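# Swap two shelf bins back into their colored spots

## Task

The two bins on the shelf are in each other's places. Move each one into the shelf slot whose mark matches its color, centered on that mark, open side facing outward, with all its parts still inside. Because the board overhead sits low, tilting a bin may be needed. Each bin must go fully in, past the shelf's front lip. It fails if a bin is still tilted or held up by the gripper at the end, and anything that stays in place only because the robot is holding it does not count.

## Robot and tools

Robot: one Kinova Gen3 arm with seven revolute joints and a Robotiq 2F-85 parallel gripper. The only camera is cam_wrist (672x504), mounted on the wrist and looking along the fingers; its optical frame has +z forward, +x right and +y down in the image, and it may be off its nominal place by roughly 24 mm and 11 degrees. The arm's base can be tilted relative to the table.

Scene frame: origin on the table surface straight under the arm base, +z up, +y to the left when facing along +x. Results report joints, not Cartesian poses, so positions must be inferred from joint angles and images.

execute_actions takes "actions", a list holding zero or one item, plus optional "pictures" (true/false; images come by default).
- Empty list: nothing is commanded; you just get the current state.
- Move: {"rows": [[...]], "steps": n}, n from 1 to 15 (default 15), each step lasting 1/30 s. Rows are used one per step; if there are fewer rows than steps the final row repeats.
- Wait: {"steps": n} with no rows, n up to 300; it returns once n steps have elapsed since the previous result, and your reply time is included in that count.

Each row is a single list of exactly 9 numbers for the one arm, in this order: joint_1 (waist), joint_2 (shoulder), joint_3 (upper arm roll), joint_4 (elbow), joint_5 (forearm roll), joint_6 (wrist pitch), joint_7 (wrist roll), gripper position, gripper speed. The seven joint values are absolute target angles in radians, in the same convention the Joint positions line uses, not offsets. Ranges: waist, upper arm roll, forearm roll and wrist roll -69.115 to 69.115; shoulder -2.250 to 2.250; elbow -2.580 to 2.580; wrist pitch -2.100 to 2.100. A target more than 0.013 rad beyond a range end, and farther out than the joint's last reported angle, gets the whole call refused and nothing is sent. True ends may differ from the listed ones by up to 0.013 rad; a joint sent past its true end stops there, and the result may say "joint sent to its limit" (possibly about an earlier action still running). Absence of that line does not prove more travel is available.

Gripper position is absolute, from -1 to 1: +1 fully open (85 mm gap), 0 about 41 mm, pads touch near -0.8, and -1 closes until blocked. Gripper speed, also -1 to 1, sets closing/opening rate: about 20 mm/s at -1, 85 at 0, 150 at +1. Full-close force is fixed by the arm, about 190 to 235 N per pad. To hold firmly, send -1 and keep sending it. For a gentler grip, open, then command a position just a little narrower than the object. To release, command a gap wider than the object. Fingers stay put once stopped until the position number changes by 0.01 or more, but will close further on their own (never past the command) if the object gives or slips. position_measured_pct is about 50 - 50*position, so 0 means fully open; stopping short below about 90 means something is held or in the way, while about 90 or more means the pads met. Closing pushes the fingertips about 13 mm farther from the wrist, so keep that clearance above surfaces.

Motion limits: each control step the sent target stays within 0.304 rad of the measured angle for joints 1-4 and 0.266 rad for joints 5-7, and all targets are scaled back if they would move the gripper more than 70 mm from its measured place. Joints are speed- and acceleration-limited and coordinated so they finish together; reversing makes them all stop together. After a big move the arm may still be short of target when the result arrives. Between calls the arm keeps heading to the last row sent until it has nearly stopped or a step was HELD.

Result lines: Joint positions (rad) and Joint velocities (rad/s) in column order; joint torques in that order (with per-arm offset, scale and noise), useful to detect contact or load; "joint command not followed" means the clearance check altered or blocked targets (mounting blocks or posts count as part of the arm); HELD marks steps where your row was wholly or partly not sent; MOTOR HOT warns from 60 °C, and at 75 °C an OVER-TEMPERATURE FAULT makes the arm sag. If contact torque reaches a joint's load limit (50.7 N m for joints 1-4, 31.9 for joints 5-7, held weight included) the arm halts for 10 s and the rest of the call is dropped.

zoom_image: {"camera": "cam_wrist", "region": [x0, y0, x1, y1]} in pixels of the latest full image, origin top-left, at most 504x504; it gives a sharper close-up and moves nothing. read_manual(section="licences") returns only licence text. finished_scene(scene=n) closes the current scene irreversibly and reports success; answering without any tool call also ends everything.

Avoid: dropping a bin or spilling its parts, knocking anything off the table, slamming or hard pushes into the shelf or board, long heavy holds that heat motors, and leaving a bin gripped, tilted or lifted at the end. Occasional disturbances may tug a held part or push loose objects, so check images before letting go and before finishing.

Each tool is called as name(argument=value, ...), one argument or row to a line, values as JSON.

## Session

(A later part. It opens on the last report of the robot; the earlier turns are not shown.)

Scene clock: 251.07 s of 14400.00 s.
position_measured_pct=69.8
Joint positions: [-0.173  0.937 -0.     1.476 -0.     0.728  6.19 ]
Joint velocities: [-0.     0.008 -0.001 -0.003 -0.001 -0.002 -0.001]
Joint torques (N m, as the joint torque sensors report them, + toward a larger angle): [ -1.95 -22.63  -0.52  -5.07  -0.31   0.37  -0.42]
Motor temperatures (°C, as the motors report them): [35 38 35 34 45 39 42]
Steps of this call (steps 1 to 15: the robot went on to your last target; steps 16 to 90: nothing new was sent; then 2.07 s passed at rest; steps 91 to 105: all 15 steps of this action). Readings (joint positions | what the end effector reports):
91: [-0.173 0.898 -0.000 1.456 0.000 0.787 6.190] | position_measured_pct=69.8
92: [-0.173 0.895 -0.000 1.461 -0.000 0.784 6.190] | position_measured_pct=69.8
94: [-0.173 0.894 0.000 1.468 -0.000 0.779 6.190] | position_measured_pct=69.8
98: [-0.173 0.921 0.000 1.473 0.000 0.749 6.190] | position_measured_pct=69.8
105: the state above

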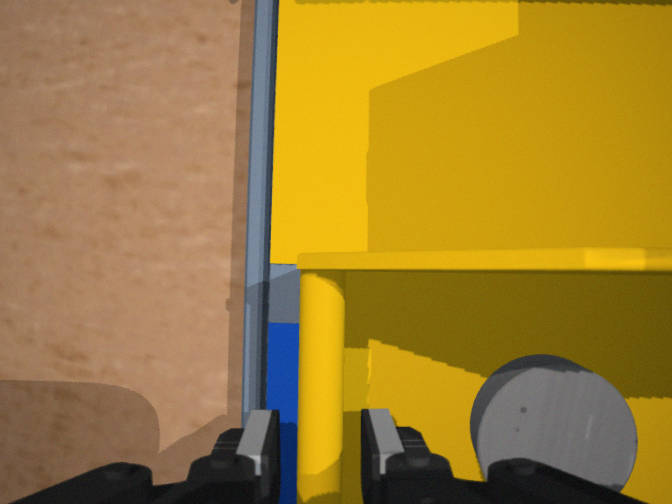

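execute_actions(
  actions=[
    {"rows":[[-0.1733,0.938,0,1.4755,0,0.7281,6.19,-1,-0.3],[-0.1733,0.938,0,1.4755,0,0.7281,6.19,-1,-0.3],[-0.1733,0.938,0,1.4755,0,0.7281,6.19,-1,-0.3],[-0.1733,0.938,0,1.4755,0,0.7281,6.19,-1,-0.3],[-0.1733,0.938,0,1.4755,0,0.7281,6.19,-1,-0.3],[-0.1733,0.938,0,1.4755,0,0.7281,6.19,-1,-0.3],[-0.1733,0.938,0,1.4755,0,0.7281,6.19,-1,-0.3],[-0.1733,0.938,0,1.4755,0,0.7281,6.19,-1,-0.3],[-0.1733,0.938,0,1.4755,0,0.7281,6.19,-1,-0.3],[-0.1733,0.938,0,1.4755,0,0.7281,6.19,-1,-0.3],[-0.1733,0.938,0,1.4755,0,0.7281,6.19,-1,-0.3],[-0.1733,0.931,0,1.479,0,0.7316,6.19,-1,-0.3]]},
  ],
  pictures=false,
)

execute_actions(
  actions=[
    {"rows":[[-0.1857,0.9325,0,1.4775,0,0.7316,6.1776,-1,-0.3],[-0.198,0.934,0,1.476,0,0.7316,6.165,-1,-0.3],[-0.2104,0.936,0,1.474,0,0.7316,6.153,-1,-0.3],[-0.2228,0.938,0,1.4717,0,0.7319,6.1406,-1,-0.3],[-0.2352,0.94,0,1.469,0,0.7326,6.128,-1,-0.3],[-0.2475,0.9422,0,1.4663,0,0.7331,6.116,-1,-0.3],[-0.2599,0.9445,0,1.4633,0,0.7338,6.1035,-1,-0.3],[-0.2723,0.947,0,1.4595,0,0.7351,6.091,-1,-0.3],[-0.2846,0.9498,0,1.4553,0,0.7365,6.079,-1,-0.3],[-0.297,0.9528,0,1.4507,0,0.7381,6.0664,-1,-0.3],[-0.3094,0.956,0,1.4458,0,0.7398,6.054,-1,-0.3],[-0.3218,0.9593,0,1.4405,0,0.7418,6.042,-1,-0.3],[-0.3341,0.9628,0,1.435,0,0.7438,6.029,-1,-0.3],[-0.3465,0.9665,0,1.4291,0,0.746,6.017,-1,-0.3]]},
  ],
  pictures=false,
)

execute_actions(
  actions=[
    {"steps":15},
  ],
)

Scene clock: 264.03 s of 14400.00 s.
position_measured_pct=83.7
Joint positions: [-0.173  0.932  0.     1.479  0.     0.731  6.19 ]
Joint velocities: [-0.     0.005 -0.     0.005  0.001  0.001  0.002]
Joint torques (N m, as the joint torque sensors report them, + toward a larger angle): [ -2.44 -22.54  -0.52  -4.36  -0.34   0.7   -0.08]
Motor temperatures (°C, as the motors report them): [35 39 35 34 45 39 42]
Steps of this call (steps 1 to 15: the robot went on to your last target; steps 16 to 90: nothing new was sent; then 9.47 s passed at rest; steps 91 to 105: all 15 steps of this action). Readings (joint positions | what the end effector reports):
91: [-0.173 0.938 0.000 1.475 0.000 0.728 6.190] | position_measured_pct=69.8
92: [-0.173 0.938 0.000 1.475 0.000 0.728 6.190] | position_measured_pct=70.2
94: [-0.173 0.938 0.000 1.475 0.000 0.728 6.190] | position_measured_pct=73.4
98: [-0.173 0.938 0.000 1.476 0.000 0.728 6.190] | position_measured_pct=81.3
105: the state above

Scene clock: 264.53 s of 14400.00 s.
position_measured_pct=83.7
Joint positions: [-0.328  0.963  0.     1.437  0.     0.743  6.034]
Joint velocities: [-0.309  0.084 -0.022 -0.142 -0.008  0.048 -0.333]
Joint torques (N m, as the joint torque sensors report them, + toward a larger angle): [ -1.86 -23.61  -0.34  -5.66  -0.72   0.44  -0.21]
Motor temperatures (°C, as the motors report them): [35 39 35 34 45 39 42]
Steps of this call (steps 1 to 15: all 15 steps of this action). Readings (joint positions | what the end effector reports):
1: [-0.175 0.932 0.001 1.479 0.000 0.731 6.189] | position_measured_pct=83.7
2: [-0.181 0.933 0.002 1.478 0.001 0.731 6.184] | position_measured_pct=83.7
4: [-0.199 0.935 0.003 1.476 0.001 0.731 6.166] | position_measured_pct=83.7
8: [-0.244 0.943 0.001 1.467 0.000 0.733 6.120] | position_measured_pct=83.7
15: the state above

Scene clock: 265.03 s of 14400.00 s.
position_measured_pct=83.7
Joint positions: [-0.346  0.967  0.     1.429  0.     0.746  6.017]
Joint velocities: [ 0.001  0.    -0.001  0.001 -0.001 -0.     0.001]
Joint torques (N m, as the joint torque sensors report them, + toward a larger angle): [ -3.39 -23.61  -1.08  -5.93  -0.26   0.14  -0.05]
Motor temperatures (°C, as the motors report them): [35 39 35 34 45 39 42]
Steps of this call (steps 1 to 15: the robot went on to your last target). Readings (joint positions | what the end effector reports):
1: [-0.337 0.965 -0.001 1.433 -0.000 0.744 6.025] | position_measured_pct=83.7
2: [-0.341 0.966 -0.002 1.431 -0.001 0.745 6.019] | position_measured_pct=83.7
4: [-0.344 0.966 -0.002 1.430 -0.001 0.746 6.017] | position_measured_pct=83.7
8: [-0.345 0.967 0.000 1.429 0.000 0.746 6.017] | position_measured_pct=83.7
15: the state above

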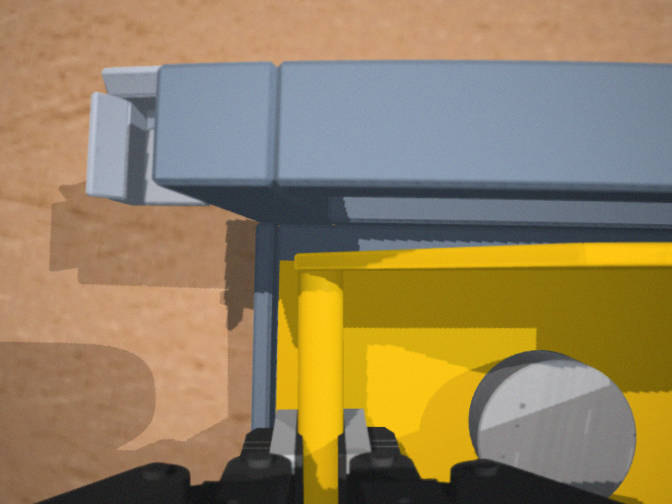

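execute_actions(
  actions=[
    {"rows":[[-0.349,0.968,0,1.4235,0,0.7501,6.014,-1,-0.3],[-0.349,0.968,0,1.4235,0,0.7501,6.014,-1,-0.3],[-0.352,0.97,0,1.4175,0,0.7541,6.011,-1,-0.3],[-0.352,0.97,0,1.4175,0,0.7541,6.011,-1,-0.3],[-0.352,0.97,0,1.4175,0,0.7541,6.011,-1,-0.3],[-0.352,0.97,0,1.4175,0,0.7541,6.011,-1,-0.3],[-0.352,0.973,0,1.4175,0,0.7511,6.011,-1,-0.3],[-0.352,0.976,0,1.4175,0,0.7481,6.011,-1,-0.3]]},
  ],
)

execute_actions(
  actions=[
    {"rows":[[-0.352,0.976,0,1.4175,0,0.7481,6.011,-0.4,-0.3]],"steps":12},
  ],
)

execute_actions(
  actions=[
    {"rows":[[-0.352,0.96,0,1.4145,0,0.7671,6.011,-0.4,0],[-0.352,0.96,0,1.4145,0,0.7671,6.011,-0.4,0],[-0.352,0.934,0,1.409,0,0.7986,6.011,-0.4,0],[-0.352,0.934,0,1.409,0,0.7986,6.011,-0.4,0],[-0.352,0.89,0,1.397,0,0.8546,6.011,-0.4,0],[-0.352,0.89,0,1.397,0,0.8546,6.011,-0.4,0],[-0.352,0.83,0,1.38,0,0.9316,6.011,-0.4,0]]},
  ],
)

execute_actions(
  actions=[
    {"rows":[[-0.12,0.42,0,1.15,0,1.57,4.712,1,0]]},
  ],
  pictures=false,
)

execute_actions(
  actions=[
    {"steps":35},
  ],
)

Scene clock: 273.20 s of 14400.00 s.
position_measured_pct=83.7
Joint positions: [-0.352  0.976  0.     1.418  0.     0.748  6.011]
Joint velocities: [-0.001  0.001 -0.002  0.001  0.001 -0.001  0.   ]
Joint torques (N m, as the joint torque sensors report them, + toward a larger angle): [ -2.93 -22.5   -0.9   -5.37  -0.27   0.19  -0.24]
Motor temperatures (°C, as the motors report them): [35 39 35 34 45 39 42]
Steps of this call (steps 1 to 15: the robot went on to your last target; steps 16 to 90: nothing new was sent; then 4.67 s passed at rest; steps 91 to 105: all 15 steps of this action). Readings (joint positions | what the end effector reports):
91: [-0.347 0.968 0.001 1.428 0.000 0.747 6.017] | position_measured_pct=83.7
92: [-0.348 0.968 0.001 1.426 0.000 0.749 6.015] | position_measured_pct=83.7
94: [-0.350 0.970 0.001 1.421 0.000 0.752 6.012] | position_measured_pct=83.7
98: [-0.352 0.974 0.000 1.418 0.000 0.752 6.011] | position_measured_pct=83.7
105: the state above

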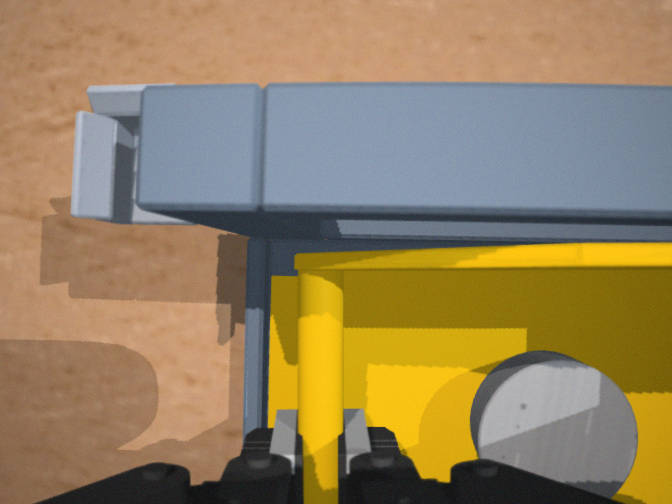

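Scene clock: 273.60 s of 14400.00 s.
position_measured_pct=69.8
Joint positions: [-0.352  0.976 -0.     1.417 -0.     0.748  6.011]
Joint velocities: [ 0.002 -0.     0.     0.     0.    -0.    -0.   ]
Joint torques (N m, as the joint torque sensors report them, + toward a larger angle): [ -2.77 -22.32  -0.67  -5.39  -0.27   0.42  -0.27]
Motor temperatures (°C, as the motors report them): [35 39 35 34 45 39 42]
Steps of this call (steps 1 to 12: all 12 steps of this action). Readings (joint positions | what the end effector reports):
1: [-0.352 0.976 0.000 1.418 0.000 0.748 6.011] | position_measured_pct=83.7
2: [-0.352 0.976 0.000 1.418 0.000 0.748 6.011] | position_measured_pct=83.7
4: [-0.352 0.976 0.000 1.418 0.000 0.748 6.011] | position_measured_pct=80.2
8: [-0.352 0.976 -0.000 1.418 -0.000 0.748 6.011] | position_measured_pct=71.8
12: the state above

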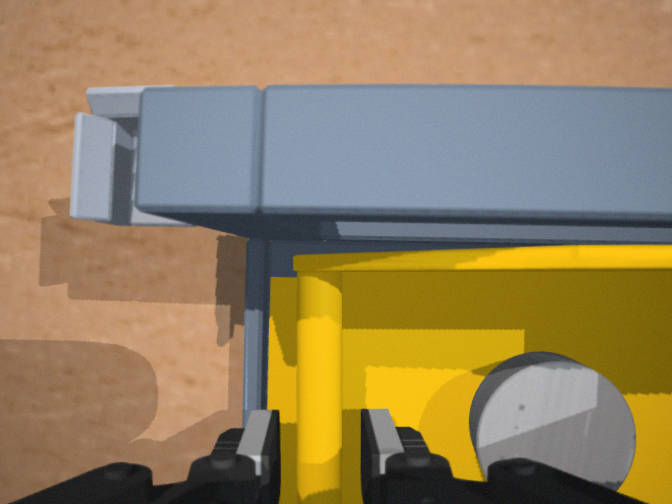

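Scene clock: 274.10 s of 14400.00 s.
position_measured_pct=69.8
Joint positions: [-0.352  0.833  0.     1.38   0.     0.931  6.011]
Joint velocities: [-0.    -0.023 -0.002  0.007 -0.     0.007 -0.   ]
Joint torques (N m, as the joint torque sensors report them, + toward a larger angle): [ -2.58 -22.23  -0.37  -6.49  -0.36   0.8   -0.2 ]
Motor temperatures (°C, as the motors report them): [35 39 35 34 45 39 42]
Steps of this call (steps 1 to 15: all 15 steps of this action). Readings (joint positions | what the end effector reports):
1: [-0.352 0.975 -0.000 1.417 0.000 0.749 6.011] | position_measured_pct=69.8
2: [-0.352 0.969 -0.000 1.417 0.000 0.755 6.011] | position_measured_pct=69.8
4: [-0.352 0.951 -0.000 1.414 -0.000 0.776 6.011] | position_measured_pct=69.8
8: [-0.352 0.890 -0.000 1.398 0.000 0.852 6.011] | position_measured_pct=69.8
15: the state above

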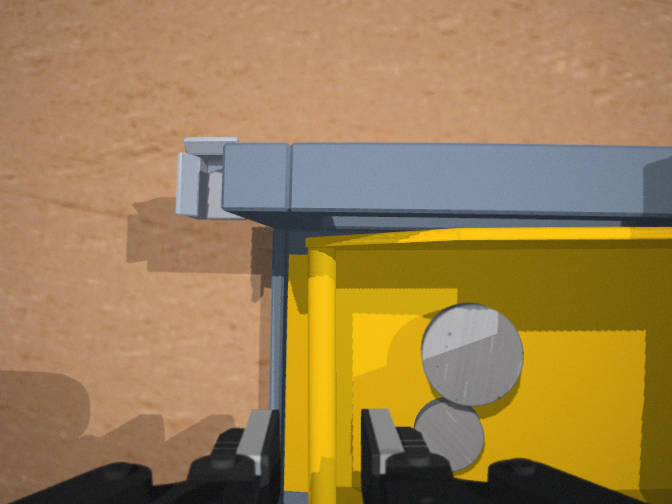

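Scene clock: 274.60 s of 14400.00 s.
position_measured_pct=32.9
Joint positions: [-0.193  0.563 -0.     1.224 -0.     1.196  5.747]
Joint velocities: [ 0.325 -0.633  0.003 -0.336  0.001  0.961 -0.962]
Joint torques (N m, as the joint torque sensors report them, + toward a larger angle): [ -2.61 -20.41  -0.72  -7.57  -0.57   0.14  -0.05]
Motor temperatures (°C, as the motors report them): [35 39 35 34 45 39 42]
Steps of this call (steps 1 to 15: all 15 steps of this action). Readings (joint positions | what the end effector reports):
1: [-0.351 0.831 -0.000 1.379 -0.000 0.932 6.010] | position_measured_pct=69.8
2: [-0.346 0.825 -0.002 1.376 -0.001 0.937 6.006] | position_measured_pct=69.0
4: [-0.323 0.795 -0.003 1.356 -0.001 0.962 5.982] | position_measured_pct=65.1
8: [-0.270 0.713 -0.001 1.303 -0.000 1.032 5.911] | position_measured_pct=53.6
15: the state above

Scene clock: 275.77 s of 14400.00 s.
position_measured_pct=0.0
Joint positions: [-0.12   0.42   0.     1.15   0.     1.57   4.712]
Joint velocities: [-0.    -0.     0.     0.001 -0.001  0.     0.   ]
Joint torques (N m, as the joint torque sensors report them, + toward a larger angle): [ -1.73 -18.6   -0.22  -8.6   -0.22   0.38  -0.31]
Motor temperatures (°C, as the motors report them): [35 39 35 34 45 39 42]
Steps of this call (steps 1 to 35: the robot went on to your last target). Readings (joint positions | what the end effector reports):
1: [-0.183 0.542 -0.000 1.213 -0.000 1.230 5.713] | position_measured_pct=29.8
2: [-0.172 0.522 -0.000 1.202 0.000 1.268 5.675] | position_measured_pct=26.6
4: [-0.156 0.489 0.001 1.184 0.000 1.349 5.594] | position_measured_pct=20.6
8: [-0.136 0.450 0.001 1.164 0.000 1.476 5.431] | position_measured_pct=8.7
35: the state above

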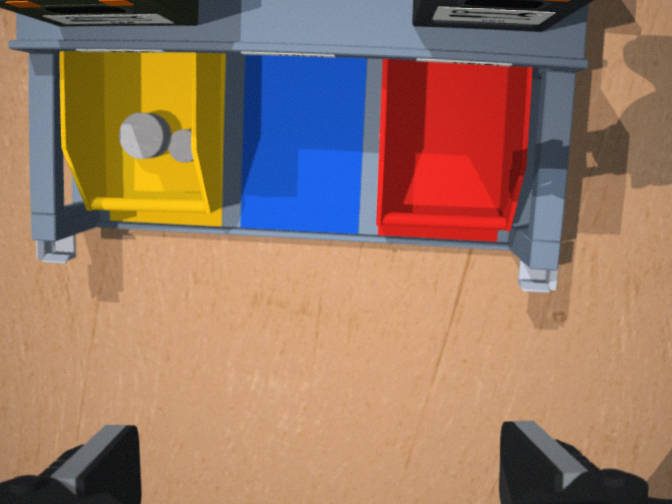

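execute_actions(
  actions=[
    {"rows":[[-0.1,-0.3,0,2.4,0,0.2,4.712,1,0]]},
  ],
  pictures=false,
)

execute_actions(
  actions=[
    {"steps":35},
  ],
)

Scene clock: 279.73 s of 14400.00 s.
position_measured_pct=0.0
Joint positions: [-0.103 -0.058  0.     1.619  0.     1.159  4.712]
Joint velocities: [ 0.016 -1.347 -0.     1.372 -0.002 -1.209  0.   ]
Joint torques (N m, as the joint torque sensors report them, + toward a larger angle): [-0.45 -9.95 -0.72 -9.13 -0.46 -0.48 -0.32]
Motor temperatures (°C, as the motors report them): [35 39 35 34 45 39 42]
Steps of this call (steps 1 to 15: the robot went on to your last target; steps 16 to 90: nothing new was sent; then 0.47 s passed at rest; steps 91 to 105: all 15 steps of this action). Readings (joint positions | what the end effector reports):
91: [-0.120 0.419 -0.000 1.151 -0.000 1.569 4.712] | position_measured_pct=0.0
92: [-0.120 0.412 -0.000 1.157 -0.000 1.564 4.712] | position_measured_pct=0.0
94: [-0.118 0.382 -0.000 1.185 -0.000 1.541 4.712] | position_measured_pct=0.0
98: [-0.110 0.256 -0.000 1.307 0.000 1.434 4.712] | position_measured_pct=0.0
105: the state above

Scene clock: 280.90 s of 14400.00 s.
position_measured_pct=0.0
Joint positions: [-0.1   -0.3    0.     2.4    0.     0.2    4.712]
Joint velocities: [ 0.    -0.     0.001  0.001  0.    -0.     0.   ]
Joint torques (N m, as the joint torque sensors report them, + toward a larger angle): [-0.12 -5.49 -0.92 -8.96 -0.13 -1.87 -0.16]
Motor temperatures (°C, as the motors report them): [35 39 35 34 45 39 42]
Steps of this call (steps 1 to 35: the robot went on to your last target). Readings (joint positions | what the end effector reports):
1: [-0.102 -0.101 0.000 1.664 0.000 1.118 4.712] | position_measured_pct=0.0
2: [-0.102 -0.139 0.000 1.710 0.000 1.078 4.712] | position_measured_pct=0.0
4: [-0.101 -0.198 0.000 1.802 0.000 0.997 4.712] | position_measured_pct=0.0
8: [-0.100 -0.257 0.000 1.983 0.000 0.838 4.712] | position_measured_pct=0.0
35: the state above

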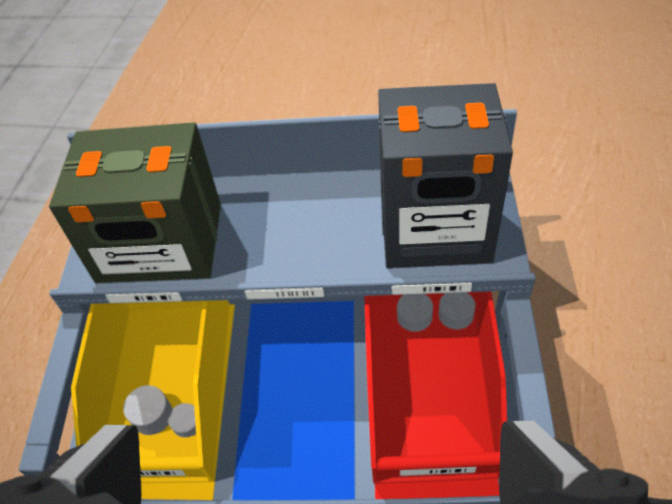

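Both bins are on their marks with their parts inside. I bumped the shelf earlier, so it has shifted and turned a little on the table.

finished_scene(
  scene=1,
)

The scene is finished: the task was done.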